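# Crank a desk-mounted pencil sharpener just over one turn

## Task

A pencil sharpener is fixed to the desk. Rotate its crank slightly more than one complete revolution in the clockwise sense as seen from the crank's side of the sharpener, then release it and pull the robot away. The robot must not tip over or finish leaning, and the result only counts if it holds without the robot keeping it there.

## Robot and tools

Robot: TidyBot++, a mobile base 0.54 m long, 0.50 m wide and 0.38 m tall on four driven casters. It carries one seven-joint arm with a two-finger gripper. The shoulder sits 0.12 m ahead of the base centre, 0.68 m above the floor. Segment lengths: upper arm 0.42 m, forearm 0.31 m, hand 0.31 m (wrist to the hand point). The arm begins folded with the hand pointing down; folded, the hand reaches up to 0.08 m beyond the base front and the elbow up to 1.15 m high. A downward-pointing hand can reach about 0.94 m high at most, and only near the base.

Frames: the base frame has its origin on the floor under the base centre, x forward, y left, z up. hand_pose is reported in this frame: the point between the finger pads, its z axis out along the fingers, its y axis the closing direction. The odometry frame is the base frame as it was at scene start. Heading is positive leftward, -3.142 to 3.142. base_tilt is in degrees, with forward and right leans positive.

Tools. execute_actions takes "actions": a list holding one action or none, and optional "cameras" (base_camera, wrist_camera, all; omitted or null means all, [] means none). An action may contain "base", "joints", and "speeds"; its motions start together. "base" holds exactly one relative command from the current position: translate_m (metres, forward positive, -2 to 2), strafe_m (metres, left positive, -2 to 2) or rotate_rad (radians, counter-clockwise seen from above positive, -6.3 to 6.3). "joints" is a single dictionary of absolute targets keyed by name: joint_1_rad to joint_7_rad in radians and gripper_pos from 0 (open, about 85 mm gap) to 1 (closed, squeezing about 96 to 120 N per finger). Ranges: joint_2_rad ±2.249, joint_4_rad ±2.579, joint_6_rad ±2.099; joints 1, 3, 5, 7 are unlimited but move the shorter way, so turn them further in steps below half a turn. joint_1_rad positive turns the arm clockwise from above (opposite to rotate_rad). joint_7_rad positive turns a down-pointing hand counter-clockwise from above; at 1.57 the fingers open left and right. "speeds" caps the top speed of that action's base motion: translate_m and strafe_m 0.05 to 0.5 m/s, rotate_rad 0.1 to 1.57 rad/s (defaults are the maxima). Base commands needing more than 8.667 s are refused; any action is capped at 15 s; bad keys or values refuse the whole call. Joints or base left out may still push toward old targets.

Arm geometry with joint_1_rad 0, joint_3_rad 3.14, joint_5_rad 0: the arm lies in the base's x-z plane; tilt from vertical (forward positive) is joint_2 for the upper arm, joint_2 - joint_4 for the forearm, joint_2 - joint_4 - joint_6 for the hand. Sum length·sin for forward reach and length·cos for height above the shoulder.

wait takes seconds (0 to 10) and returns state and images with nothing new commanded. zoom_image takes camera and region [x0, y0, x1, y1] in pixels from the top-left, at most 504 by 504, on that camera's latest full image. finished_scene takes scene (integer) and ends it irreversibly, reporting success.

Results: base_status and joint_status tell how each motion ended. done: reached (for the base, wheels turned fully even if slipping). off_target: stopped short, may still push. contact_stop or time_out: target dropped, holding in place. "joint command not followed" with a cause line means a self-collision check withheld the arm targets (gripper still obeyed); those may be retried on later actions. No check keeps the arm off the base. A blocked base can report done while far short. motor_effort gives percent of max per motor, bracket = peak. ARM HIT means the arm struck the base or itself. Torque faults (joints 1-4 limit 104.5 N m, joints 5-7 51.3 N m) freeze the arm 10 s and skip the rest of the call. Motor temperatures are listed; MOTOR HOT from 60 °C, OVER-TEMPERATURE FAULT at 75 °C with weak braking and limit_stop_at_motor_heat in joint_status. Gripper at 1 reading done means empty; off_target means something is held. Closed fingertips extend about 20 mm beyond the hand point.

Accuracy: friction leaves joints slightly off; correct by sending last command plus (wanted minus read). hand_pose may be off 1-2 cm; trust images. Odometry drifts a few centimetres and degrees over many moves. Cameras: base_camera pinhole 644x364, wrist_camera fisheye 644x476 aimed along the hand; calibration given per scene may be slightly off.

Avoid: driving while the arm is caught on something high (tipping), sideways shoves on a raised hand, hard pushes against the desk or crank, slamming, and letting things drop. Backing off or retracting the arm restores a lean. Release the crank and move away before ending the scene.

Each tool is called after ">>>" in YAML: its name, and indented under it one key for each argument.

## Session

>>> execute_actions:
  actions: []

Scene clock: 0.00 s.
Motor temperatures (°C, as the motors report them): [31 34 29 30 35 45 45]
base_odometry: x=+0.000 y=+0.000 heading=+0.000 (m, m, rad; odometry frame)
base_tilt: forward=+0.0 right=+0.1 (deg)
base_status: not commanded
joint_positions: joint_1_rad=-0.002 joint_2_rad=-0.345 joint_3_rad=+3.095 joint_4_rad=-2.512 joint_5_rad=-0.023 joint_6_rad=-0.861 joint_7_rad=+1.590 gripper_pos=+0.000
joint_status: not commanded
motor_effort: joint_1_rad=+1 joint_2_rad=-1 joint_3_rad=+1 joint_4_rad=+13 joint_5_rad=+0 joint_6_rad=+0 joint_7_rad=+0 (%)
hand_pose: x=+0.2712 y=+0.0124 z=+0.5918 quat_wxyz=(-0.002, +0.998, +0.026, +0.057) (m; base frame)
pictures: base_camera, wrist_camera
camera_calibration (this result's frames):
wrist_camera: T_world_to_cam=[[0.0800569, -0.996051, 0.0383885, -0.0440773], [-0.982973, -0.0852788, -0.162761, 0.429978], [0.165392, -0.0247047, -0.985918, 0.672264], [0, 0, 0, 1]] pos_world=[0.314998, 0.0093729, 0.734474]
Images, in order (width x height): base_camera 644x364, wrist_camera 644x476.

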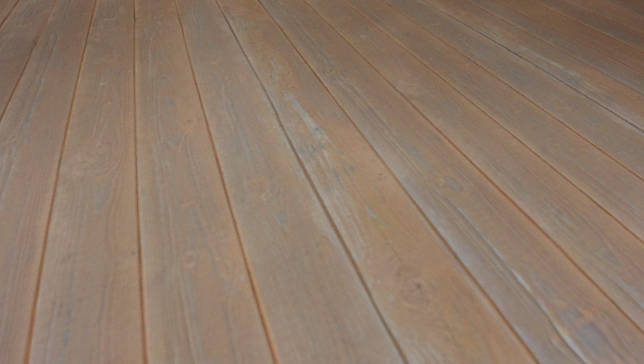

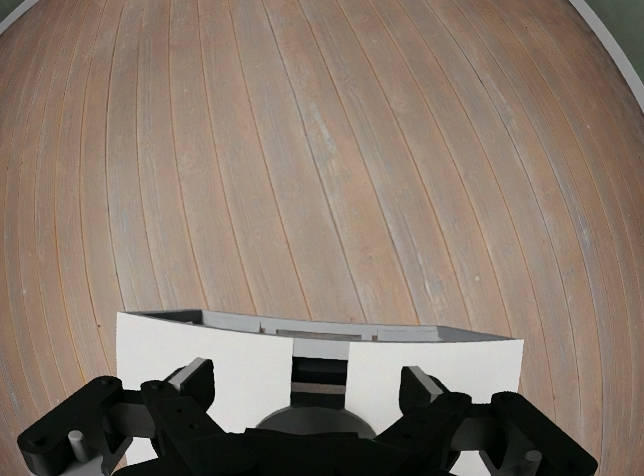

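>>> execute_actions:
  actions:
    - {"joints":{"joint_1_rad":-1.2,"joint_2_rad":-0.5,"joint_3_rad":3.165,"joint_4_rad":-2.1,"joint_5_rad":0.03,"joint_6_rad":-0.25}}
  cameras: ["wrist_camera"]

Scene clock: 2.67 s.
Motor temperatures (°C, as the motors report them): [31 34 29 30 35 45 45]
base_odometry: x=+0.000 y=+0.000 heading=+0.000 (m, m, rad; odometry frame)
base_tilt: forward=+0.0 right=+0.1 (deg)
base_status: not commanded
joint_positions: joint_1_rad=-1.177 joint_2_rad=-0.480 joint_3_rad=+3.139 joint_4_rad=-2.110 joint_5_rad=-0.007 joint_6_rad=-0.280 joint_7_rad=+1.590 gripper_pos=+0.000
joint_status: all done
motor_effort: joint_1_rad=+1(0) joint_2_rad=-4(4) joint_3_rad=+2(2) joint_4_rad=+21(22) joint_5_rad=+0(0) joint_6_rad=+8(8) joint_7_rad=+0(0) (%)
hand_pose: x=+0.2744 y=+0.3827 z=+0.9329 quat_wxyz=(-0.319, +0.675, +0.459, +0.482) (m; base frame)
pictures: wrist_camera
camera_calibration (this result's frames):
wrist_camera: T_world_to_cam=[[0.916342, -0.396689, 0.0543588, -0.162344], [-0.0649257, -0.281179, -0.957457, 1.08459], [0.395097, 0.873829, -0.283411, -0.0450463], [0, 0, 0, 1]] pos_world=[0.236978, 0.279925, 1.0345]
Images, in order (width x height): wrist_camera 644x476.

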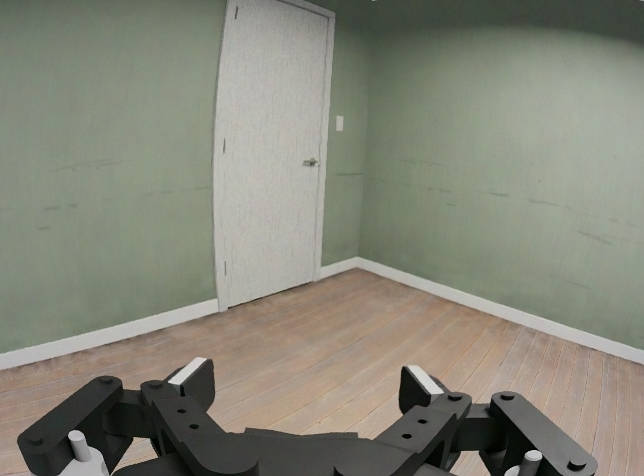

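>>> execute_actions:
  actions:
    - {"base":{"rotate_rad":-2.794},"joints":{"joint_1_rad":-0.1,"joint_6_rad":-0.35}}

Scene clock: 6.07 s.
Motor temperatures (°C, as the motors report them): [31 34 29 30 35 45 45]
base_odometry: x=+0.000 y=+0.000 heading=-2.793 (m, m, rad; odometry frame)
base_tilt: forward=+0.0 right=+0.1 (deg)
base_status: done
joint_positions: joint_1_rad=-0.117 joint_2_rad=-0.480 joint_3_rad=+3.150 joint_4_rad=-2.109 joint_5_rad=-0.006 joint_6_rad=-0.317 joint_7_rad=+1.590 gripper_pos=+0.000
joint_status: all done
motor_effort: joint_1_rad=+1(1) joint_2_rad=-4(6) joint_3_rad=+1(3) joint_4_rad=+22(21) joint_5_rad=+0(0) joint_6_rad=+8(9) joint_7_rad=+0(0) (%)
hand_pose: x=+0.5256 y=+0.0460 z=+0.9225 quat_wxyz=(-0.029, +0.825, +0.051, +0.562) (m; base frame)
pictures: base_camera, wrist_camera
camera_calibration (this result's frames):
wrist_camera: T_world_to_cam=[[0.0949248, -0.994141, 0.0517036, -0.0638798], [-0.312086, -0.0790387, -0.94676, 1.10708], [0.9453, 0.0737351, -0.31776, -0.0737562], [0, 0, 0, 1]] pos_world=[0.42129, 0.0294352, 1.02801]
Images, in order (width x height): base_camera 644x364, wrist_camera 644x476.

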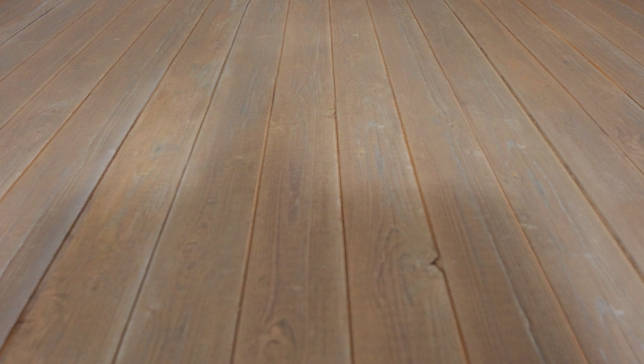

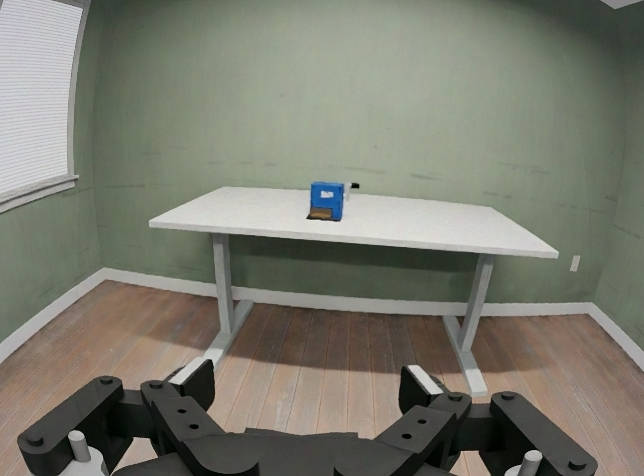

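>>> zoom_image:
  camera: "wrist_camera"
  region: [290, 170, 390, 250]

Region (290, 170, 390, 250) of wrist_camera's 644x476 image, scaled by 5.040; it fills the top 403 rows of this view, and the rest is white.

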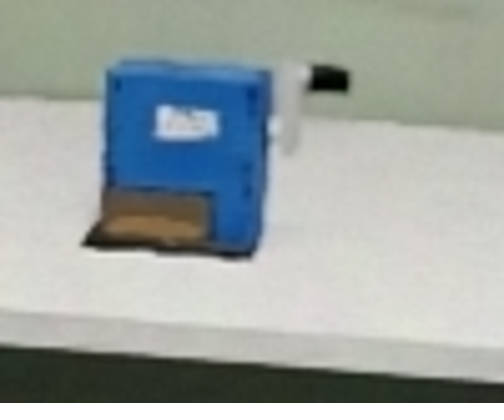

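>>> execute_actions:
  actions:
    - {"base":{"strafe_m":-0.56},"joints":{"joint_1_rad":-0.895,"joint_2_rad":0.335,"joint_4_rad":-1.17,"joint_6_rad":-0.955,"joint_7_rad":-0.77,"gripper_pos":0.35}}
  cameras: []

>>> execute_actions:
  actions:
    - {"base":{"translate_m":1.04}}

Scene clock: 10.93 s.
Motor temperatures (°C, as the motors report them): [31 34 29 31 35 45 45]
base_odometry: x=-0.190 y=+0.527 heading=-2.794 (m, m, rad; odometry frame)
base_tilt: forward=+0.0 right=+0.1 (deg)
base_status: done
joint_positions: joint_1_rad=-0.881 joint_2_rad=+0.329 joint_3_rad=+3.152 joint_4_rad=-1.181 joint_5_rad=-0.005 joint_6_rad=-0.923 joint_7_rad=-0.748 gripper_pos=+0.350
joint_status: all done
motor_effort: joint_1_rad=+1(3) joint_2_rad=-32(34) joint_3_rad=+0(4) joint_4_rad=+20(23) joint_5_rad=+1(1) joint_6_rad=+5(9) joint_7_rad=+0(0) (%)
hand_pose: x=+0.5368 y=+0.5012 z=+0.8630 quat_wxyz=(-0.347, +0.703, -0.621, -0.009) (m; base frame)
pictures: none
No camera images: the call's "cameras" was empty. Leave "cameras" out to get every camera's image.

Scene clock: 14.30 s.
Motor temperatures (°C, as the motors report them): [31 34 29 31 35 45 45]
base_odometry: x=-1.169 y=+0.173 heading=-2.794 (m, m, rad; odometry frame)
base_tilt: forward=+0.1 right=+0.1 (deg)
base_status: done
joint_positions: joint_1_rad=-0.882 joint_2_rad=+0.329 joint_3_rad=+3.152 joint_4_rad=-1.179 joint_5_rad=-0.004 joint_6_rad=-0.925 joint_7_rad=-0.748 gripper_pos=+0.350
joint_status: not commanded
motor_effort: joint_1_rad=+1(1) joint_2_rad=-31(34) joint_3_rad=+2(0) joint_4_rad=+20(21) joint_5_rad=+1(1) joint_6_rad=+6(7) joint_7_rad=+0(0) (%)
hand_pose: x=+0.5363 y=+0.5013 z=+0.8631 quat_wxyz=(-0.347, +0.703, -0.621, -0.009) (m; base frame)
pictures: base_camera, wrist_camera
camera_calibration (this result's frames):
wrist_camera: T_world_to_cam=[[-0.885642, -0.0351452, -0.463037, 0.880272], [-0.23793, 0.890644, 0.387482, -0.587351], [0.398784, 0.453341, -0.797154, 0.380274], [0, 0, 0, 1]] pos_world=[0.48821, 0.381664, 0.938324]
Images, in order (width x height): base_camera 644x364, wrist_camera 644x476.

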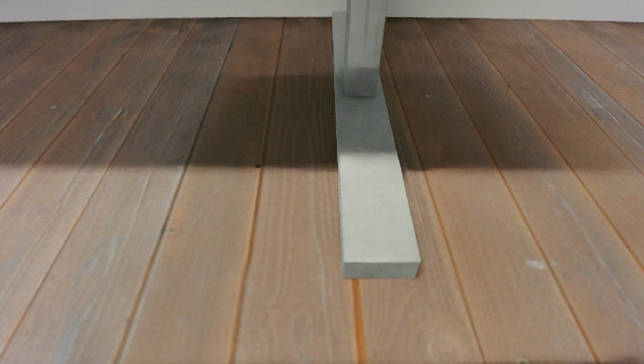

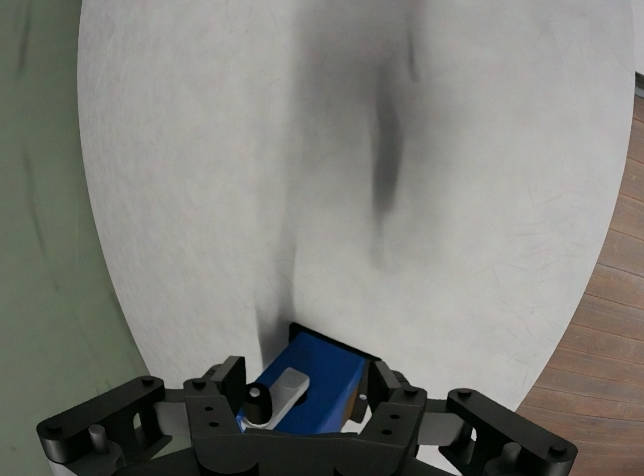

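>>> zoom_image:
  camera: "wrist_camera"
  region: [220, 310, 400, 450]

Region (220, 310, 400, 450) of wrist_camera's 644x476 image, scaled by 2.800.

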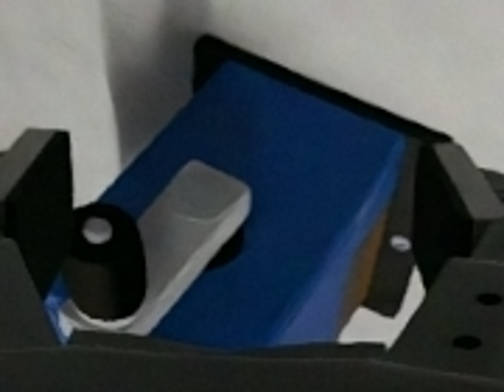

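>>> execute_actions:
  actions:
    - {"base":{"translate_m":0.054},"joints":{"joint_2_rad":0.327,"joint_4_rad":-1.245,"joint_6_rad":-0.84}}
  cameras: ["wrist_camera"]

>>> execute_actions:
  actions:
    - {"base":{"strafe_m":0.045}}
  cameras: ["wrist_camera"]

>>> zoom_image:
  camera: "wrist_camera"
  region: [220, 300, 400, 450]

Scene clock: 16.67 s.
Motor temperatures (°C, as the motors report them): [31 34 29 31 35 45 45]
base_odometry: x=-1.220 y=+0.155 heading=-2.794 (m, m, rad; odometry frame)
base_tilt: forward=+0.0 right=+0.0 (deg)
base_status: done
joint_positions: joint_1_rad=-0.883 joint_2_rad=+0.333 joint_3_rad=+3.153 joint_4_rad=-1.240 joint_5_rad=-0.004 joint_6_rad=-0.869 joint_7_rad=-0.748 gripper_pos=+0.350
joint_status: all done
motor_effort: joint_1_rad=+1(3) joint_2_rad=-32(36) joint_3_rad=+0(2) joint_4_rad=+20(20) joint_5_rad=+0(1) joint_6_rad=+5(7) joint_7_rad=+0(0) (%)
hand_pose: x=+0.5366 y=+0.5012 z=+0.8403 quat_wxyz=(-0.342, +0.704, -0.622, -0.008) (m; base frame)
pictures: wrist_camera
camera_calibration (this result's frames):
wrist_camera: T_world_to_cam=[[-0.888146, -0.0381927, -0.457973, 0.868512], [-0.235345, 0.89375, 0.381869, -0.576512], [0.394728, 0.446937, -0.802768, 0.372164], [0, 0, 0, 1]] pos_world=[0.488782, 0.382095, 0.916668]
Images, in order (width x height): wrist_camera 644x476.

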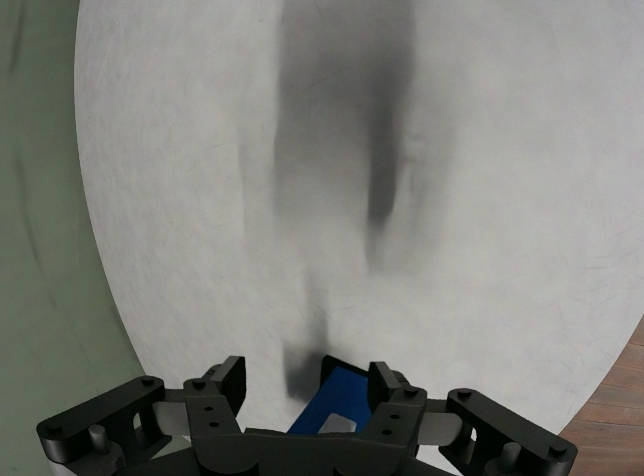

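Scene clock: 17.63 s.
Motor temperatures (°C, as the motors report them): [31 34 29 31 35 45 45]
base_odometry: x=-1.205 y=+0.112 heading=-2.794 (m, m, rad; odometry frame)
base_tilt: forward=+0.0 right=+0.0 (deg)
base_status: done
joint_positions: joint_1_rad=-0.885 joint_2_rad=+0.333 joint_3_rad=+3.153 joint_4_rad=-1.240 joint_5_rad=-0.003 joint_6_rad=-0.869 joint_7_rad=-0.748 gripper_pos=+0.350
joint_status: not commanded
motor_effort: joint_1_rad=+1(2) joint_2_rad=-33(36) joint_3_rad=+1(2) joint_4_rad=+20(21) joint_5_rad=+0(1) joint_6_rad=+5(6) joint_7_rad=+0(0) (%)
hand_pose: x=+0.5356 y=+0.5019 z=+0.8405 quat_wxyz=(-0.343, +0.705, -0.621, -0.008) (m; base frame)
pictures: wrist_camera
camera_calibration (this result's frames):
wrist_camera: T_world_to_cam=[[-0.887814, -0.0397902, -0.45848, 0.868883], [-0.237291, 0.893187, 0.381981, -0.576286], [0.394309, 0.447921, -0.802426, 0.371831], [0, 0, 0, 1]] pos_world=[0.488042, 0.382754, 0.916863]
Images, in order (width x height): wrist_camera 644x476.

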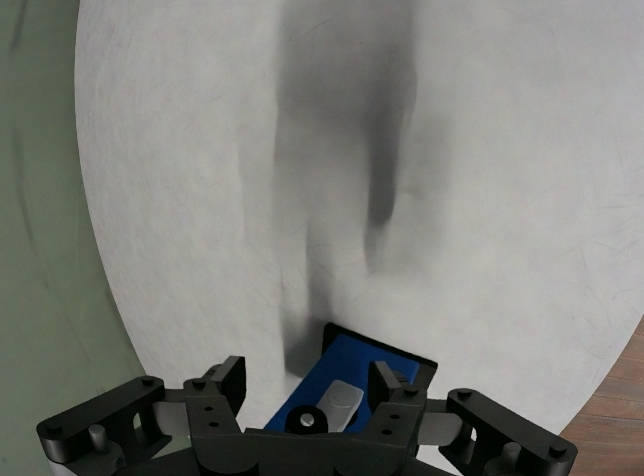

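Region (220, 300, 400, 450) of wrist_camera's 644x476 image, scaled by 2.800.

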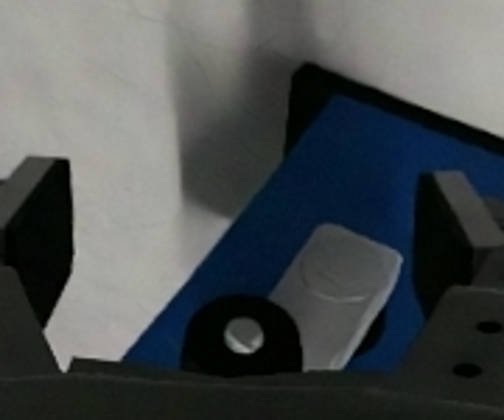

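>>> execute_actions:
  actions:
    - {"base":{"translate_m":-0.007},"joints":{"joint_4_rad":-1.182,"joint_6_rad":-0.94}}
  cameras: ["wrist_camera"]

>>> zoom_image:
  camera: "wrist_camera"
  region: [220, 300, 400, 450]

>>> execute_actions:
  actions:
    - {"base":{"strafe_m":0.014},"joints":{"gripper_pos":0.55}}
  cameras: ["wrist_camera"]

>>> zoom_image:
  camera: "wrist_camera"
  region: [220, 300, 400, 450]

Scene clock: 19.07 s.
Motor temperatures (°C, as the motors report them): [31 34 29 31 35 45 45]
base_odometry: x=-1.198 y=+0.114 heading=-2.795 (m, m, rad; odometry frame)
base_tilt: forward=+0.1 right=+0.1 (deg)
base_status: done
joint_positions: joint_1_rad=-0.885 joint_2_rad=+0.333 joint_3_rad=+3.153 joint_4_rad=-1.185 joint_5_rad=-0.003 joint_6_rad=-0.908 joint_7_rad=-0.748 gripper_pos=+0.350
joint_status: all done
motor_effort: joint_1_rad=+0(2) joint_2_rad=-33(35) joint_3_rad=+1(2) joint_4_rad=+20(21) joint_5_rad=+1(1) joint_6_rad=+4(7) joint_7_rad=+0(0) (%)
hand_pose: x=+0.5376 y=+0.5046 z=+0.8612 quat_wxyz=(-0.350, +0.703, -0.619, -0.009) (m; base frame)
pictures: wrist_camera
camera_calibration (this result's frames):
wrist_camera: T_world_to_cam=[[-0.882907, -0.0344411, -0.468282, 0.883331], [-0.241755, 0.888303, 0.390477, -0.588608], [0.402528, 0.457965, -0.792616, 0.368496], [0, 0, 0, 1]] pos_world=[0.48927, 0.384527, 0.935562]
Images, in order (width x height): wrist_camera 644x476.

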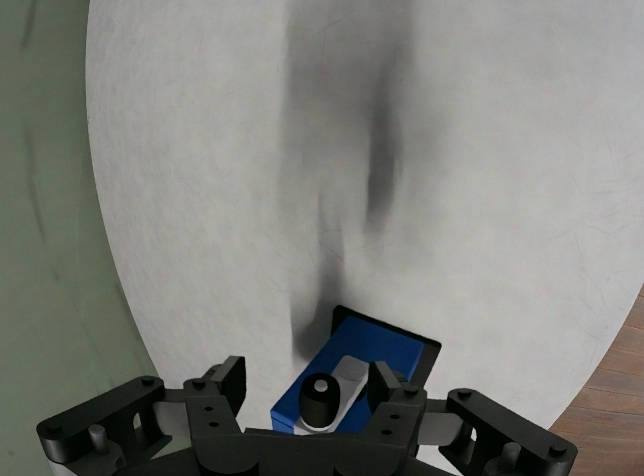

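Region (220, 300, 400, 450) of wrist_camera's 644x476 image, scaled by 2.800.

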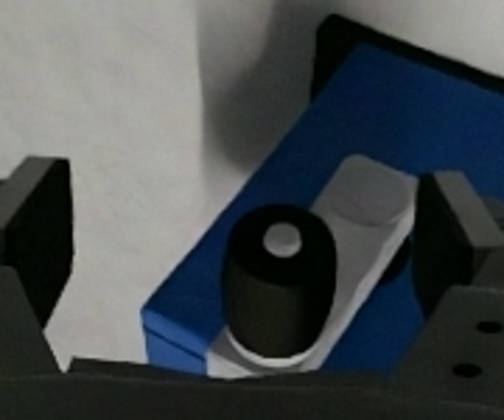

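Scene clock: 19.73 s.
Motor temperatures (°C, as the motors report them): [31 34 29 31 35 45 45]
base_odometry: x=-1.193 y=+0.101 heading=-2.794 (m, m, rad; odometry frame)
base_tilt: forward=+0.0 right=+0.0 (deg)
base_status: done
joint_positions: joint_1_rad=-0.888 joint_2_rad=+0.332 joint_3_rad=+3.153 joint_4_rad=-1.185 joint_5_rad=-0.003 joint_6_rad=-0.909 joint_7_rad=-0.748 gripper_pos=+0.550
joint_status: all done
motor_effort: joint_1_rad=+1(4) joint_2_rad=-32(35) joint_3_rad=+1(2) joint_4_rad=+19(20) joint_5_rad=+0(0) joint_6_rad=+6(6) joint_7_rad=+0(0) (%)
hand_pose: x=+0.5358 y=+0.5057 z=+0.8612 quat_wxyz=(-0.350, +0.704, -0.618, -0.009) (m; base frame)
pictures: wrist_camera
camera_calibration (this result's frames):
wrist_camera: T_world_to_cam=[[-0.882959, -0.0376251, -0.46794, 0.883129], [-0.244441, 0.887844, 0.389849, -0.58775], [0.400789, 0.458604, -0.793127, 0.369721], [0, 0, 0, 1]] pos_world=[0.487917, 0.385502, 0.935621]
Images, in order (width x height): wrist_camera 644x476.

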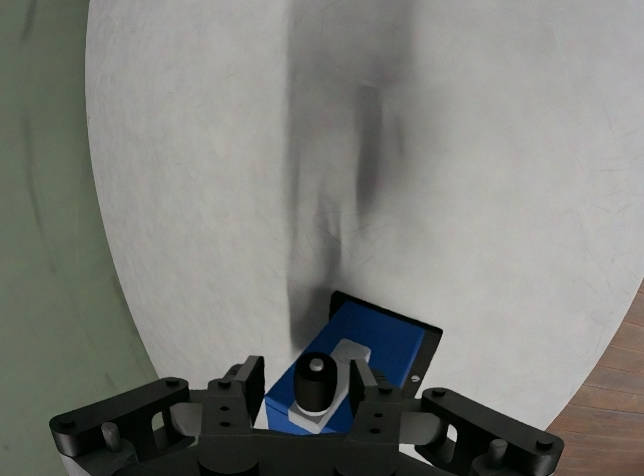

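Region (220, 300, 400, 450) of wrist_camera's 644x476 image, scaled by 2.800.

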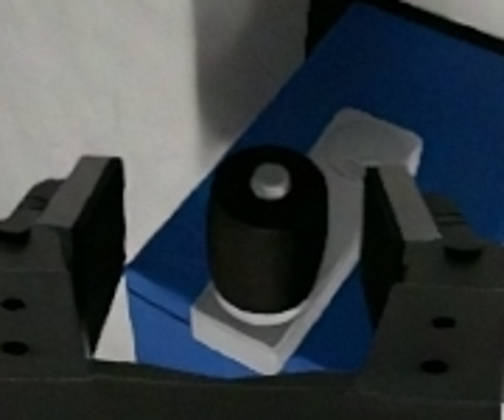

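>>> execute_actions:
  actions:
    - {"base":{"strafe_m":0.008},"joints":{"joint_1_rad":-0.885,"joint_4_rad":-1.22,"joint_6_rad":-0.86}}
  cameras: ["wrist_camera"]

>>> zoom_image:
  camera: "wrist_camera"
  region: [220, 300, 400, 450]

Scene clock: 21.17 s.
Motor temperatures (°C, as the motors report them): [31 34 29 31 35 45 45]
base_odometry: x=-1.190 y=+0.093 heading=-2.794 (m, m, rad; odometry frame)
base_tilt: forward=+0.0 right=+0.0 (deg)
base_status: done
joint_positions: joint_1_rad=-0.888 joint_2_rad=+0.331 joint_3_rad=+3.153 joint_4_rad=-1.215 joint_5_rad=-0.003 joint_6_rad=-0.892 joint_7_rad=-0.748 gripper_pos=+0.550
joint_status: all done
motor_effort: joint_1_rad=+1(4) joint_2_rad=-33(35) joint_3_rad=+1(3) joint_4_rad=+20(21) joint_5_rad=+1(1) joint_6_rad=+6(6) joint_7_rad=+0(0) (%)
hand_pose: x=+0.5340 y=+0.5034 z=+0.8497 quat_wxyz=(-0.344, +0.706, -0.619, -0.009) (m; base frame)
pictures: wrist_camera
camera_calibration (this result's frames):
wrist_camera: T_world_to_cam=[[-0.886585, -0.0418834, -0.460666, 0.873987], [-0.241336, 0.891488, 0.383415, -0.579739], [0.39462, 0.451105, -0.800487, 0.375762], [0, 0, 0, 1]] pos_world=[0.486669, 0.383927, 0.92569]
Images, in order (width x height): wrist_camera 644x476.

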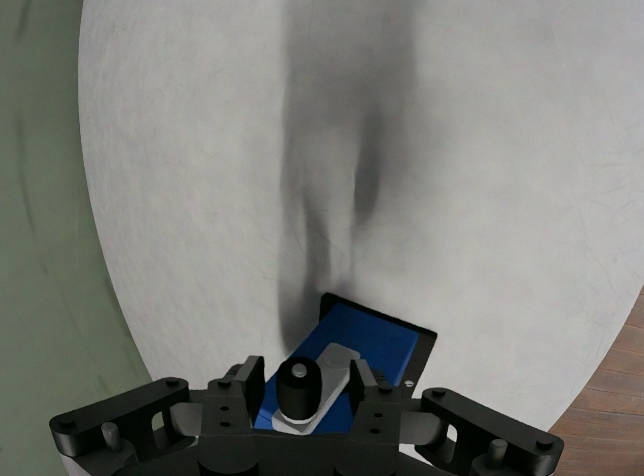

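Region (220, 300, 400, 450) of wrist_camera's 644x476 image, scaled by 2.800.

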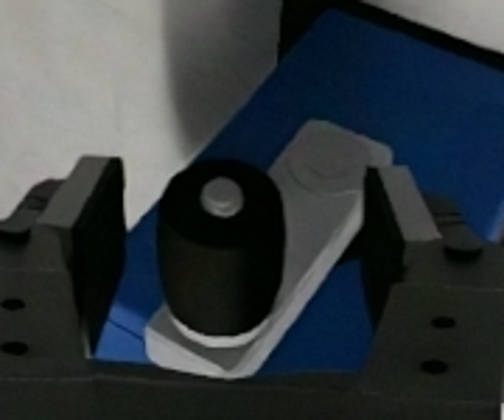

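>>> execute_actions:
  actions:
    - {"base":{"translate_m":0.004},"joints":{"gripper_pos":1.0}}
  cameras: ["wrist_camera"]

>>> zoom_image:
  camera: "wrist_camera"
  region: [220, 270, 460, 450]

Scene clock: 22.17 s.
Motor temperatures (°C, as the motors report them): [31 34 29 31 35 45 45]
base_odometry: x=-1.194 y=+0.092 heading=-2.794 (m, m, rad; odometry frame)
base_tilt: forward=+0.0 right=+0.1 (deg)
base_status: done
joint_positions: joint_1_rad=-0.888 joint_2_rad=+0.330 joint_3_rad=+3.154 joint_4_rad=-1.216 joint_5_rad=-0.002 joint_6_rad=-0.889 joint_7_rad=-0.748 gripper_pos=+0.803
joint_status: gripper_pos off_target (ended at +0.803, target +1.000)
motor_effort: joint_1_rad=+0(4) joint_2_rad=-31(36) joint_3_rad=+0(2) joint_4_rad=+20(22) joint_5_rad=+0(1) joint_6_rad=+6(8) joint_7_rad=+1(1) (%)
hand_pose: x=+0.5346 y=+0.5035 z=+0.8507 quat_wxyz=(-0.346, +0.705, -0.619, -0.008) (m; base frame)
pictures: wrist_camera
camera_calibration (this result's frames):
wrist_camera: T_world_to_cam=[[-0.885095, -0.0408597, -0.463612, 0.876156], [-0.242406, 0.890828, 0.384272, -0.579852], [0.397298, 0.4525, -0.798372, 0.372371], [0, 0, 0, 1]] pos_world=[0.48698, 0.383849, 0.926309]
Images, in order (width x height): wrist_camera 644x476.

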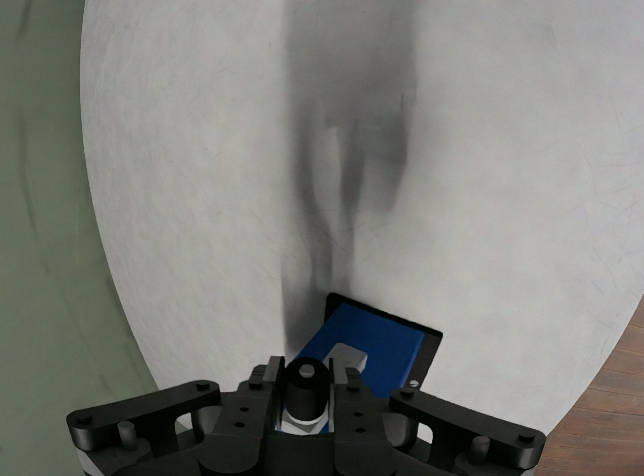

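Region (220, 270, 460, 450) of wrist_camera's 644x476 image, scaled by 2.100; it fills the top 378 rows of this view, and the rest is white.

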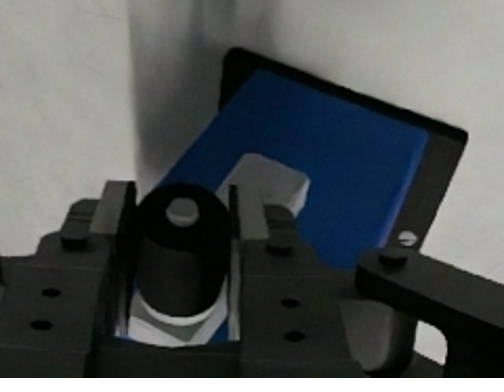

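>>> execute_actions:
  actions:
    - {"base":{"translate_m":0.028},"joints":{"joint_2_rad":0.335,"joint_4_rad":-1.252,"joint_6_rad":-0.83},"speeds":{"translate_m":0.06}}
  cameras: ["wrist_camera"]

Scene clock: 23.47 s.
Motor temperatures (°C, as the motors report them): [31 34 29 31 35 45 45]
base_odometry: x=-1.220 y=+0.082 heading=-2.794 (m, m, rad; odometry frame)
base_tilt: forward=+0.0 right=+0.1 (deg)
base_status: done
joint_positions: joint_1_rad=-0.888 joint_2_rad=+0.326 joint_3_rad=+3.155 joint_4_rad=-1.245 joint_5_rad=-0.001 joint_6_rad=-0.868 joint_7_rad=-0.748 gripper_pos=+0.803
joint_status: all done
motor_effort: joint_1_rad=+0(2) joint_2_rad=-31(32) joint_3_rad=+1(2) joint_4_rad=+20(22) joint_5_rad=+1(2) joint_6_rad=+5(10) joint_7_rad=+0(1) (%)
hand_pose: x=+0.5341 y=+0.5006 z=+0.8427 quat_wxyz=(-0.344, +0.705, -0.620, -0.007) (m; base frame)
pictures: wrist_camera
camera_calibration (this result's frames):
wrist_camera: T_world_to_cam=[[-0.885923, -0.0407038, -0.462043, 0.870894], [-0.239909, 0.892755, 0.381356, -0.574162], [0.396969, 0.4487, -0.800677, 0.371548], [0, 0, 0, 1]] pos_world=[0.486306, 0.381321, 0.91884]
Images, in order (width x height): wrist_camera 644x476.

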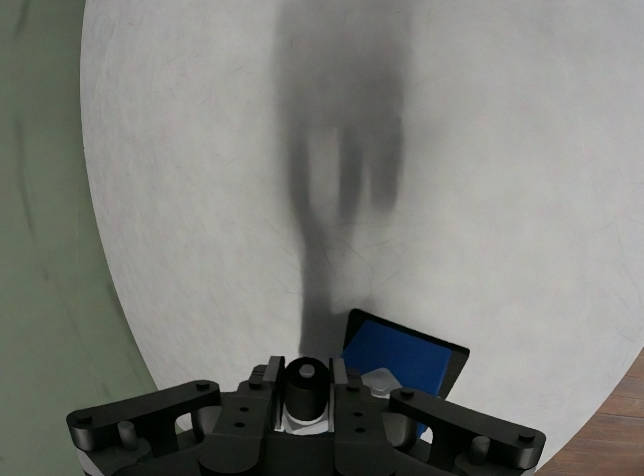

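>>> execute_actions:
  actions:
    - {"base":{"translate_m":0.02},"joints":{"joint_2_rad":0.345,"joint_4_rad":-1.331,"joint_6_rad":-0.745},"speeds":{"translate_m":0.06}}

Scene clock: 24.63 s.
Motor temperatures (°C, as the motors report them): [31 34 29 31 35 45 45]
base_odometry: x=-1.239 y=+0.075 heading=-2.793 (m, m, rad; odometry frame)
base_tilt: forward=+0.1 right=+0.1 (deg)
base_status: done
joint_positions: joint_1_rad=-0.888 joint_2_rad=+0.328 joint_3_rad=+3.156 joint_4_rad=-1.329 joint_5_rad=+0.001 joint_6_rad=-0.788 joint_7_rad=-0.748 gripper_pos=+0.803
joint_status: all done
motor_effort: joint_1_rad=+1(3) joint_2_rad=-30(32) joint_3_rad=+2(4) joint_4_rad=+21(22) joint_5_rad=+1(3) joint_6_rad=+9(9) joint_7_rad=+1(1) (%)
hand_pose: x=+0.5334 y=+0.4988 z=+0.8142 quat_wxyz=(-0.341, +0.706, -0.620, -0.006) (m; base frame)
pictures: base_camera, wrist_camera
camera_calibration (this result's frames):
wrist_camera: T_world_to_cam=[[-0.887056, -0.04327, -0.45963, 0.856981], [-0.238794, 0.895072, 0.376594, -0.559714], [0.395107, 0.443817, -0.804311, 0.356074], [0, 0, 0, 1]] pos_world=[0.485846, 0.380034, 0.891074]
Images, in order (width x height): base_camera 644x364, wrist_camera 644x476.

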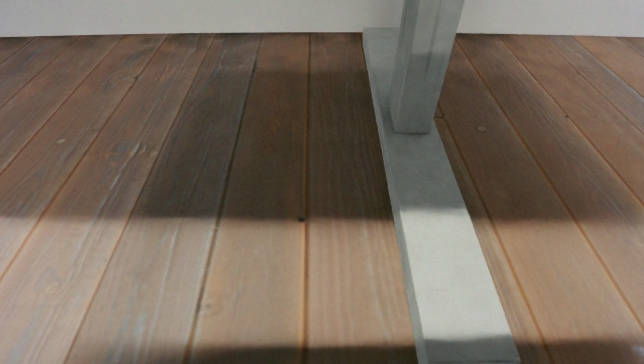

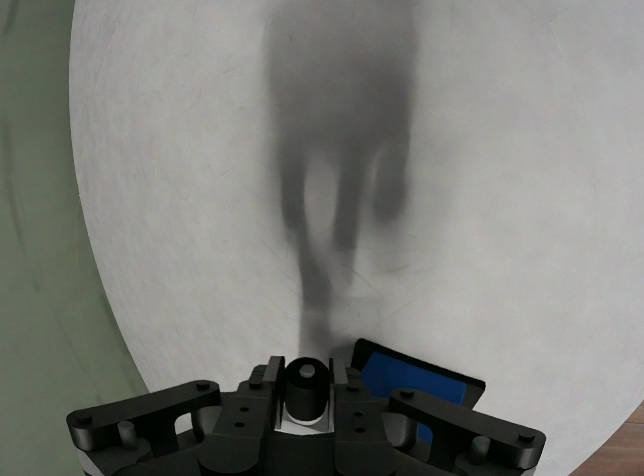

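>>> execute_actions:
  actions:
    - {"base":{"translate_m":-0.004},"joints":{"joint_2_rad":0.355,"joint_4_rad":-1.432,"joint_6_rad":-0.635},"speeds":{"translate_m":0.05}}
  cameras: ["wrist_camera"]

Scene clock: 25.77 s.
Motor temperatures (°C, as the motors report them): [31 34 29 31 35 45 45]
base_odometry: x=-1.235 y=+0.077 heading=-2.793 (m, m, rad; odometry frame)
base_tilt: forward=+0.0 right=+0.1 (deg)
base_status: done
joint_positions: joint_1_rad=-0.889 joint_2_rad=+0.330 joint_3_rad=+3.158 joint_4_rad=-1.423 joint_5_rad=+0.002 joint_6_rad=-0.674 joint_7_rad=-0.748 gripper_pos=+0.803
joint_status: all done
motor_effort: joint_1_rad=+3(6) joint_2_rad=-28(34) joint_3_rad=+2(6) joint_4_rad=+20(22) joint_5_rad=+1(3) joint_6_rad=+8(7) joint_7_rad=+0(1) (%)
hand_pose: x=+0.5353 y=+0.4988 z=+0.7880 quat_wxyz=(-0.350, +0.704, -0.618, -0.005) (m; base frame)
pictures: wrist_camera
camera_calibration (this result's frames):
wrist_camera: T_world_to_cam=[[-0.880628, -0.0358295, -0.472452, 0.849597], [-0.242889, 0.890289, 0.385216, -0.551638], [0.406817, 0.453985, -0.792715, 0.313801], [0, 0, 0, 1]] pos_world=[0.486532, 0.379097, 0.862649]
Images, in order (width x height): wrist_camera 644x476.

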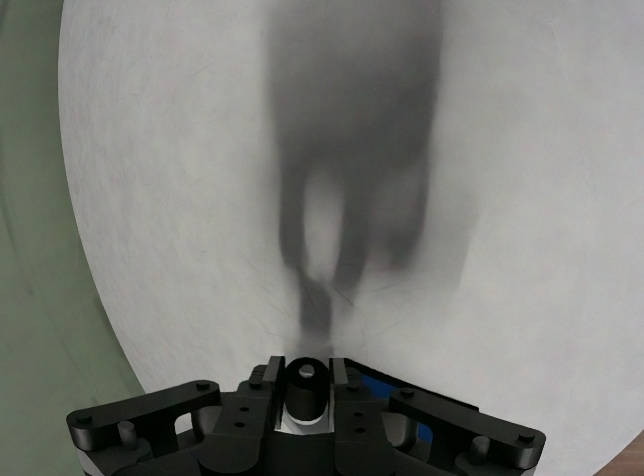

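>>> execute_actions:
  actions:
    - {"base":{"translate_m":-0.022},"joints":{"joint_2_rad":0.378,"joint_4_rad":-1.473,"joint_6_rad":-0.595},"speeds":{"translate_m":0.05}}
  cameras: ["wrist_camera"]

Scene clock: 26.90 s.
Motor temperatures (°C, as the motors report them): [31 34 29 31 35 45 45]
base_odometry: x=-1.214 y=+0.084 heading=-2.793 (m, m, rad; odometry frame)
base_tilt: forward=+0.0 right=+0.1 (deg)
base_status: done
joint_positions: joint_1_rad=-0.885 joint_2_rad=+0.352 joint_3_rad=+3.162 joint_4_rad=-1.455 joint_5_rad=+0.003 joint_6_rad=-0.618 joint_7_rad=-0.748 gripper_pos=+0.803
joint_status: all done
motor_effort: joint_1_rad=+0(4) joint_2_rad=-28(32) joint_3_rad=+1(3) joint_4_rad=+18(19) joint_5_rad=+1(2) joint_6_rad=+6(7) joint_7_rad=+0(1) (%)
hand_pose: x=+0.5423 y=+0.5005 z=+0.7686 quat_wxyz=(-0.351, +0.702, -0.620, -0.003) (m; base frame)
pictures: wrist_camera
camera_calibration (this result's frames):
wrist_camera: T_world_to_cam=[[-0.879489, -0.0304841, -0.474942, 0.845259], [-0.238548, 0.89177, 0.384501, -0.546526], [0.411817, 0.451461, -0.791574, 0.292513], [0, 0, 0, 1]] pos_world=[0.492561, 0.381084, 0.843134]
Images, in order (width x height): wrist_camera 644x476.

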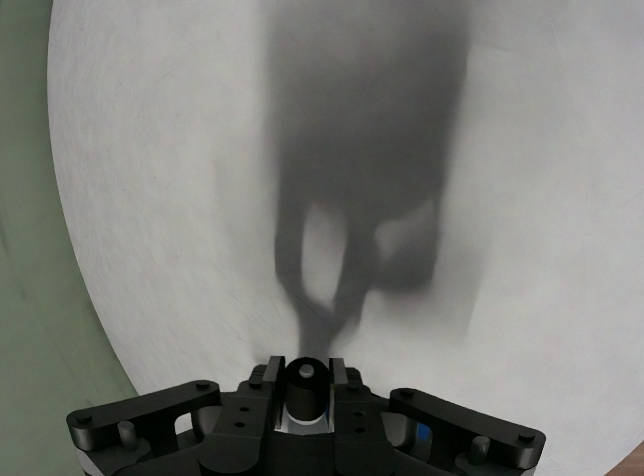

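>>> execute_actions:
  actions:
    - {"base":{"translate_m":-0.038},"joints":{"joint_1_rad":-0.895,"joint_2_rad":0.375,"joint_4_rad":-1.485,"joint_6_rad":-0.59},"speeds":{"translate_m":0.06}}
  cameras: ["wrist_camera"]

Scene clock: 28.23 s.
Motor temperatures (°C, as the motors report them): [31 34 29 31 35 45 45]
base_odometry: x=-1.178 y=+0.097 heading=-2.794 (m, m, rad; odometry frame)
base_tilt: forward=+0.1 right=+0.0 (deg)
base_status: done
joint_positions: joint_1_rad=-0.887 joint_2_rad=+0.367 joint_3_rad=+3.162 joint_4_rad=-1.462 joint_5_rad=+0.003 joint_6_rad=-0.600 joint_7_rad=-0.748 gripper_pos=+0.803
joint_status: all done
motor_effort: joint_1_rad=+2(4) joint_2_rad=-33(36) joint_3_rad=+2(3) joint_4_rad=+17(18) joint_5_rad=+1(2) joint_6_rad=+3(6) joint_7_rad=+0(0) (%)
hand_pose: x=+0.5441 y=+0.5034 z=+0.7587 quat_wxyz=(-0.349, +0.703, -0.620, -0.003) (m; base frame)
pictures: wrist_camera
camera_calibration (this result's frames):
wrist_camera: T_world_to_cam=[[-0.880529, -0.0330948, -0.472835, 0.842473], [-0.238531, 0.892977, 0.3817, -0.543339], [0.409599, 0.448884, -0.794187, 0.287185], [0, 0, 0, 1]] pos_world=[0.494588, 0.384158, 0.833822]
Images, in order (width x height): wrist_camera 644x476.

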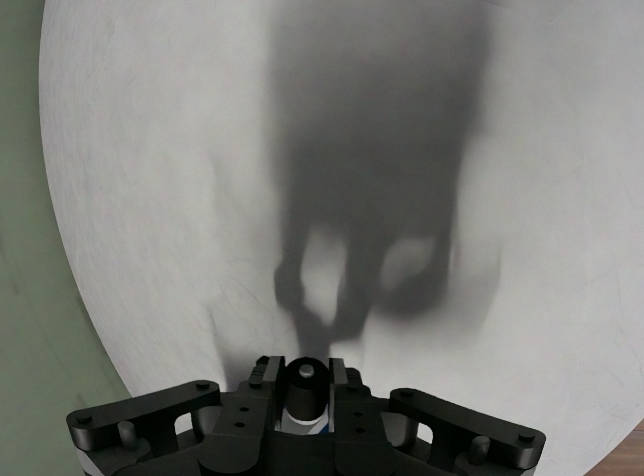

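>>> execute_actions:
  actions:
    - {"base":{"translate_m":-0.032},"joints":{"joint_2_rad":0.358,"joint_4_rad":-1.392,"joint_6_rad":-0.685},"speeds":{"translate_m":0.06}}
  cameras: ["wrist_camera"]

Scene clock: 29.57 s.
Motor temperatures (°C, as the motors report them): [31 34 29 31 35 45 45]
base_odometry: x=-1.148 y=+0.108 heading=-2.794 (m, m, rad; odometry frame)
base_tilt: forward=+0.0 right=+0.1 (deg)
base_status: done
joint_positions: joint_1_rad=-0.889 joint_2_rad=+0.368 joint_3_rad=+3.164 joint_4_rad=-1.407 joint_5_rad=+0.003 joint_6_rad=-0.658 joint_7_rad=-0.748 gripper_pos=+0.803
joint_status: all done
motor_effort: joint_1_rad=+1(4) joint_2_rad=-34(39) joint_3_rad=+0(4) joint_4_rad=+21(20) joint_5_rad=+1(2) joint_6_rad=+6(6) joint_7_rad=+0(0) (%)
hand_pose: x=+0.5456 y=+0.5062 z=+0.7745 quat_wxyz=(-0.347, +0.703, -0.620, -0.003) (m; base frame)
pictures: wrist_camera
camera_calibration (this result's frames):
wrist_camera: T_world_to_cam=[[-0.8813, -0.0352167, -0.471243, 0.851609], [-0.238499, 0.894043, 0.379218, -0.550217], [0.407957, 0.446595, -0.796319, 0.301513], [0, 0, 0, 1]] pos_world=[0.496293, 0.387254, 0.850067]
Images, in order (width x height): wrist_camera 644x476.

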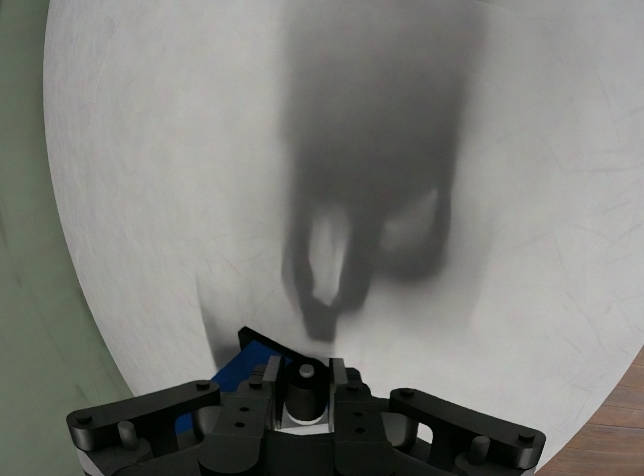

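>>> execute_actions:
  actions:
    - {"base":{"translate_m":-0.01},"joints":{"joint_2_rad":0.338,"joint_4_rad":-1.283,"joint_6_rad":-0.808}}
  cameras: ["wrist_camera"]

Scene clock: 30.83 s.
Motor temperatures (°C, as the motors report them): [31 34 29 31 35 45 45]
base_odometry: x=-1.138 y=+0.111 heading=-2.794 (m, m, rad; odometry frame)
base_tilt: forward=-0.1 right=+0.1 (deg)
base_status: done
joint_positions: joint_1_rad=-0.892 joint_2_rad=+0.366 joint_3_rad=+3.166 joint_4_rad=-1.302 joint_5_rad=+0.004 joint_6_rad=-0.783 joint_7_rad=-0.748 gripper_pos=+0.803
joint_status: all done
motor_effort: joint_1_rad=+3(6) joint_2_rad=-36(38) joint_3_rad=+4(4) joint_4_rad=+21(22) joint_5_rad=+2(3) joint_6_rad=+6(7) joint_7_rad=+0(0) (%)
hand_pose: x=+0.5449 y=+0.5068 z=+0.8043 quat_wxyz=(-0.339, +0.706, -0.622, -0.002) (m; base frame)
pictures: wrist_camera
camera_calibration (this result's frames):
wrist_camera: T_world_to_cam=[[-0.886291, -0.0428217, -0.461144, 0.863553], [-0.235147, 0.89943, 0.368417, -0.558038], [0.398991, 0.434962, -0.807227, 0.344804], [0, 0, 0, 1]] pos_world=[0.496565, 0.388919, 0.882148]
Images, in order (width x height): wrist_camera 644x476.

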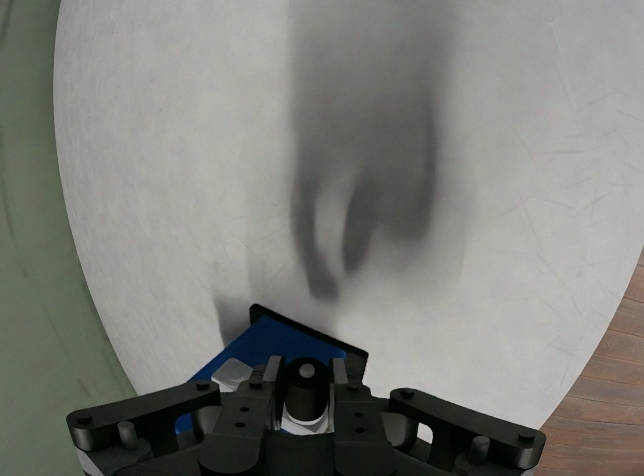

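>>> execute_actions:
  actions:
    - {"base":{"translate_m":0.011},"joints":{"joint_2_rad":0.325,"joint_4_rad":-1.213,"joint_6_rad":-0.87},"speeds":{"translate_m":0.05}}
  cameras: ["wrist_camera"]

Scene clock: 31.93 s.
Motor temperatures (°C, as the motors report them): [31 34 29 31 35 45 45]
base_odometry: x=-1.149 y=+0.108 heading=-2.794 (m, m, rad; odometry frame)
base_tilt: forward=+0.0 right=+0.0 (deg)
base_status: done
joint_positions: joint_1_rad=-0.894 joint_2_rad=+0.355 joint_3_rad=+3.164 joint_4_rad=-1.234 joint_5_rad=+0.004 joint_6_rad=-0.857 joint_7_rad=-0.748 gripper_pos=+0.803
joint_status: all done
motor_effort: joint_1_rad=-1(7) joint_2_rad=-37(37) joint_3_rad=-1(6) joint_4_rad=+23(24) joint_5_rad=+0(5) joint_6_rad=+7(9) joint_7_rad=+0(1) (%)
hand_pose: x=+0.5419 y=+0.5068 z=+0.8314 quat_wxyz=(-0.341, +0.707, -0.620, -0.003) (m; base frame)
pictures: wrist_camera
camera_calibration (this result's frames):
wrist_camera: T_world_to_cam=[[-0.885213, -0.0439549, -0.463104, 0.874984], [-0.238766, 0.897318, 0.371229, -0.568051], [0.399234, 0.43919, -0.804813, 0.36362], [0, 0, 0, 1]] pos_world=[0.493746, 0.388484, 0.908731]
Images, in order (width x height): wrist_camera 644x476.

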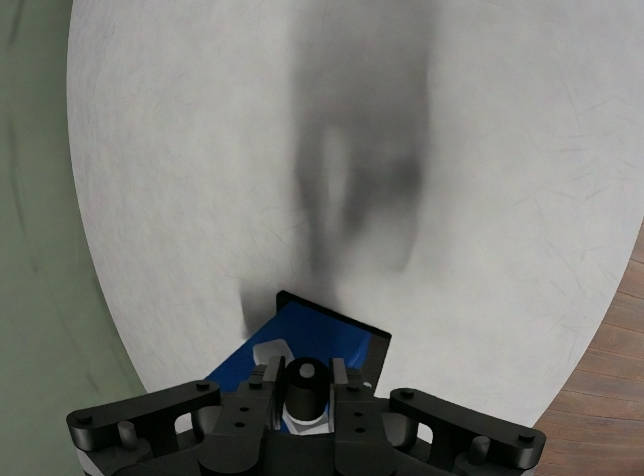

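>>> execute_actions:
  actions:
    - {"base":{"translate_m":0.033},"joints":{"joint_2_rad":0.315,"joint_4_rad":-1.188,"joint_6_rad":-0.905},"speeds":{"translate_m":0.05}}
  cameras: ["wrist_camera"]

Scene clock: 33.23 s.
Motor temperatures (°C, as the motors report them): [31 34 29 31 35 45 45]
base_odometry: x=-1.180 y=+0.097 heading=-2.794 (m, m, rad; odometry frame)
base_tilt: forward=+0.0 right=+0.1 (deg)
base_status: done
joint_positions: joint_1_rad=-0.896 joint_2_rad=+0.336 joint_3_rad=+3.164 joint_4_rad=-1.210 joint_5_rad=+0.004 joint_6_rad=-0.889 joint_7_rad=-0.748 gripper_pos=+0.803
joint_status: all done
motor_effort: joint_1_rad=-1(4) joint_2_rad=-35(39) joint_3_rad=-1(4) joint_4_rad=+23(24) joint_5_rad=+0(3) joint_6_rad=+9(9) joint_7_rad=+1(1) (%)
hand_pose: x=+0.5377 y=+0.5041 z=+0.8499 quat_wxyz=(-0.346, +0.706, -0.618, -0.004) (m; base frame)
pictures: wrist_camera
camera_calibration (this result's frames):
wrist_camera: T_world_to_cam=[[-0.881983, -0.0417699, -0.469426, 0.882225], [-0.243255, 0.893472, 0.377538, -0.574511], [0.403649, 0.447173, -0.798188, 0.369293], [0, 0, 0, 1]] pos_world=[0.48929, 0.385022, 0.925804]
Images, in order (width x height): wrist_camera 644x476.

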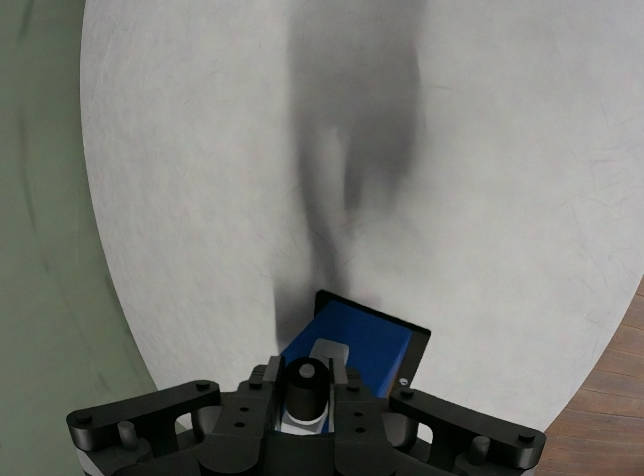

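>>> execute_actions:
  actions:
    - {"base":{"translate_m":0.036},"joints":{"joint_2_rad":0.322,"joint_4_rad":-1.232,"joint_6_rad":-0.875},"speeds":{"translate_m":0.06}}
  cameras: ["wrist_camera"]

Scene clock: 34.50 s.
Motor temperatures (°C, as the motors report them): [31 34 29 31 35 45 45]
base_odometry: x=-1.214 y=+0.084 heading=-2.793 (m, m, rad; odometry frame)
base_tilt: forward=+0.0 right=+0.1 (deg)
base_status: done
joint_positions: joint_1_rad=-0.897 joint_2_rad=+0.327 joint_3_rad=+3.164 joint_4_rad=-1.227 joint_5_rad=+0.004 joint_6_rad=-0.891 joint_7_rad=-0.748 gripper_pos=+0.803
joint_status: all done
motor_effort: joint_1_rad=-2(3) joint_2_rad=-31(35) joint_3_rad=-2(4) joint_4_rad=+20(24) joint_5_rad=+0(3) joint_6_rad=+6(10) joint_7_rad=+1(1) (%)
hand_pose: x=+0.5338 y=+0.4997 z=+0.8471 quat_wxyz=(-0.342, +0.707, -0.619, -0.004) (m; base frame)
pictures: wrist_camera
camera_calibration (this result's frames):
wrist_camera: T_world_to_cam=[[-0.884789, -0.04516, -0.463799, 0.875709], [-0.241183, 0.895994, 0.372862, -0.568808], [0.398723, 0.441764, -0.803657, 0.380592], [0, 0, 0, 1]] pos_world=[0.48588, 0.381064, 0.924105]
Images, in order (width x height): wrist_camera 644x476.

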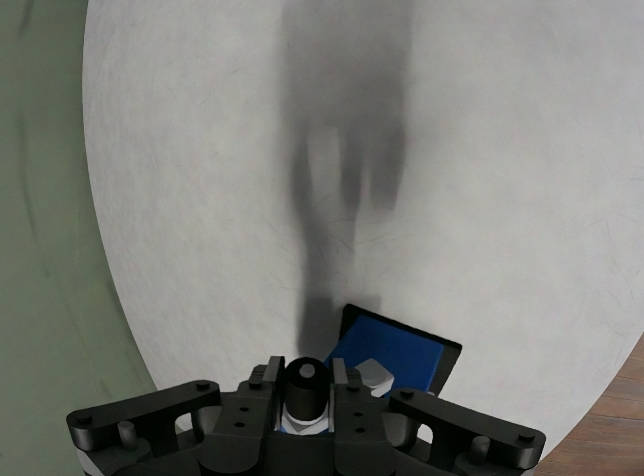

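The crank is about 25° past the full turn. I'll open the gripper, slide off the knob along its axis, then back away.

>>> execute_actions:
  actions:
    - {"joints":{"gripper_pos":0.45}}
  cameras: []

>>> execute_actions:
  actions:
    - {"base":{"strafe_m":-0.06}}
  cameras: []

>>> execute_actions:
  actions:
    - {"base":{"translate_m":-0.15},"joints":{"joint_2_rad":-0.2,"joint_4_rad":-1.75,"joint_6_rad":-0.55}}
  cameras: ["wrist_camera"]

Scene clock: 35.57 s.
Motor temperatures (°C, as the motors report them): [31 34 29 31 35 45 45]
base_odometry: x=-1.214 y=+0.084 heading=-2.793 (m, m, rad; odometry frame)
base_tilt: forward=+0.0 right=+0.1 (deg)
base_status: not commanded
joint_positions: joint_1_rad=-0.897 joint_2_rad=+0.327 joint_3_rad=+3.164 joint_4_rad=-1.227 joint_5_rad=+0.004 joint_6_rad=-0.891 joint_7_rad=-0.748 gripper_pos=+0.450
joint_status: all done
motor_effort: joint_1_rad=+0(2) joint_2_rad=-32(36) joint_3_rad=+1(1) joint_4_rad=+20(22) joint_5_rad=+0(0) joint_6_rad=+6(7) joint_7_rad=+0(1) (%)
hand_pose: x=+0.5337 y=+0.4996 z=+0.8469 quat_wxyz=(-0.341, +0.707, -0.619, -0.004) (m; base frame)
pictures: none
No camera images: the call's "cameras" was empty. Leave "cameras" out to get every camera's image.

Scene clock: 36.63 s.
Motor temperatures (°C, as the motors report them): [31 34 29 31 35 45 45]
base_odometry: x=-1.235 y=+0.141 heading=-2.793 (m, m, rad; odometry frame)
base_tilt: forward=-0.1 right=+0.1 (deg)
base_status: done
joint_positions: joint_1_rad=-0.896 joint_2_rad=+0.325 joint_3_rad=+3.164 joint_4_rad=-1.227 joint_5_rad=+0.004 joint_6_rad=-0.891 joint_7_rad=-0.748 gripper_pos=+0.450
joint_status: not commanded
motor_effort: joint_1_rad=+1(3) joint_2_rad=-31(36) joint_3_rad=+0(2) joint_4_rad=+20(21) joint_5_rad=+0(1) joint_6_rad=+6(7) joint_7_rad=+0(0) (%)
hand_pose: x=+0.5338 y=+0.4992 z=+0.8478 quat_wxyz=(-0.342, +0.707, -0.619, -0.004) (m; base frame)
pictures: none
No camera images: the call's "cameras" was empty. Leave "cameras" out to get every camera's image.

Scene clock: 38.40 s.
Motor temperatures (°C, as the motors report them): [31 34 29 31 35 45 45]
base_odometry: x=-1.093 y=+0.192 heading=-2.793 (m, m, rad; odometry frame)
base_tilt: forward=+0.0 right=+0.1 (deg)
base_status: done
joint_positions: joint_1_rad=-0.896 joint_2_rad=-0.190 joint_3_rad=+3.164 joint_4_rad=-1.741 joint_5_rad=+0.004 joint_6_rad=-0.583 joint_7_rad=-0.748 gripper_pos=+0.450
joint_status: all done
motor_effort: joint_1_rad=+0(2) joint_2_rad=-14(35) joint_3_rad=+0(1) joint_4_rad=+21(22) joint_5_rad=+0(1) joint_6_rad=+8(8) joint_7_rad=+1(1) (%)
hand_pose: x=+0.4390 y=+0.3820 z=+0.9348 quat_wxyz=(-0.482, +0.657, -0.579, -0.012) (m; base frame)
pictures: wrist_camera
camera_calibration (this result's frames):
wrist_camera: T_world_to_cam=[[-0.781097, 0.0882135, -0.618147, 0.875053], [-0.327616, 0.784862, 0.525984, -0.581685], [0.531559, 0.61336, -0.584153, 0.211778], [0, 0, 0, 1]] pos_world=[0.380359, 0.249455, 0.970579]
Images, in order (width x height): wrist_camera 644x476.

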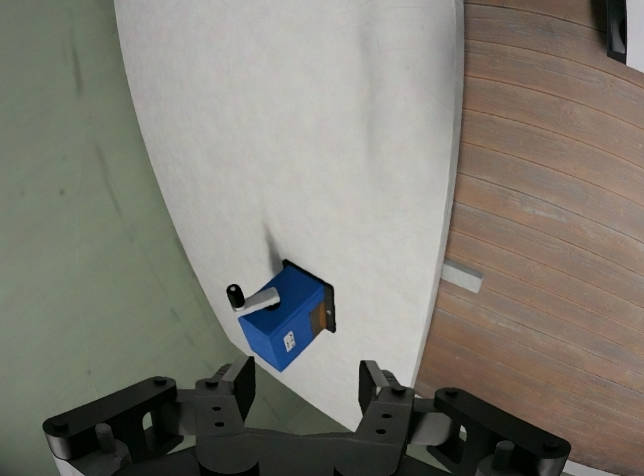

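>>> finished_scene:
  scene: 2

The scene is finished: the task was done.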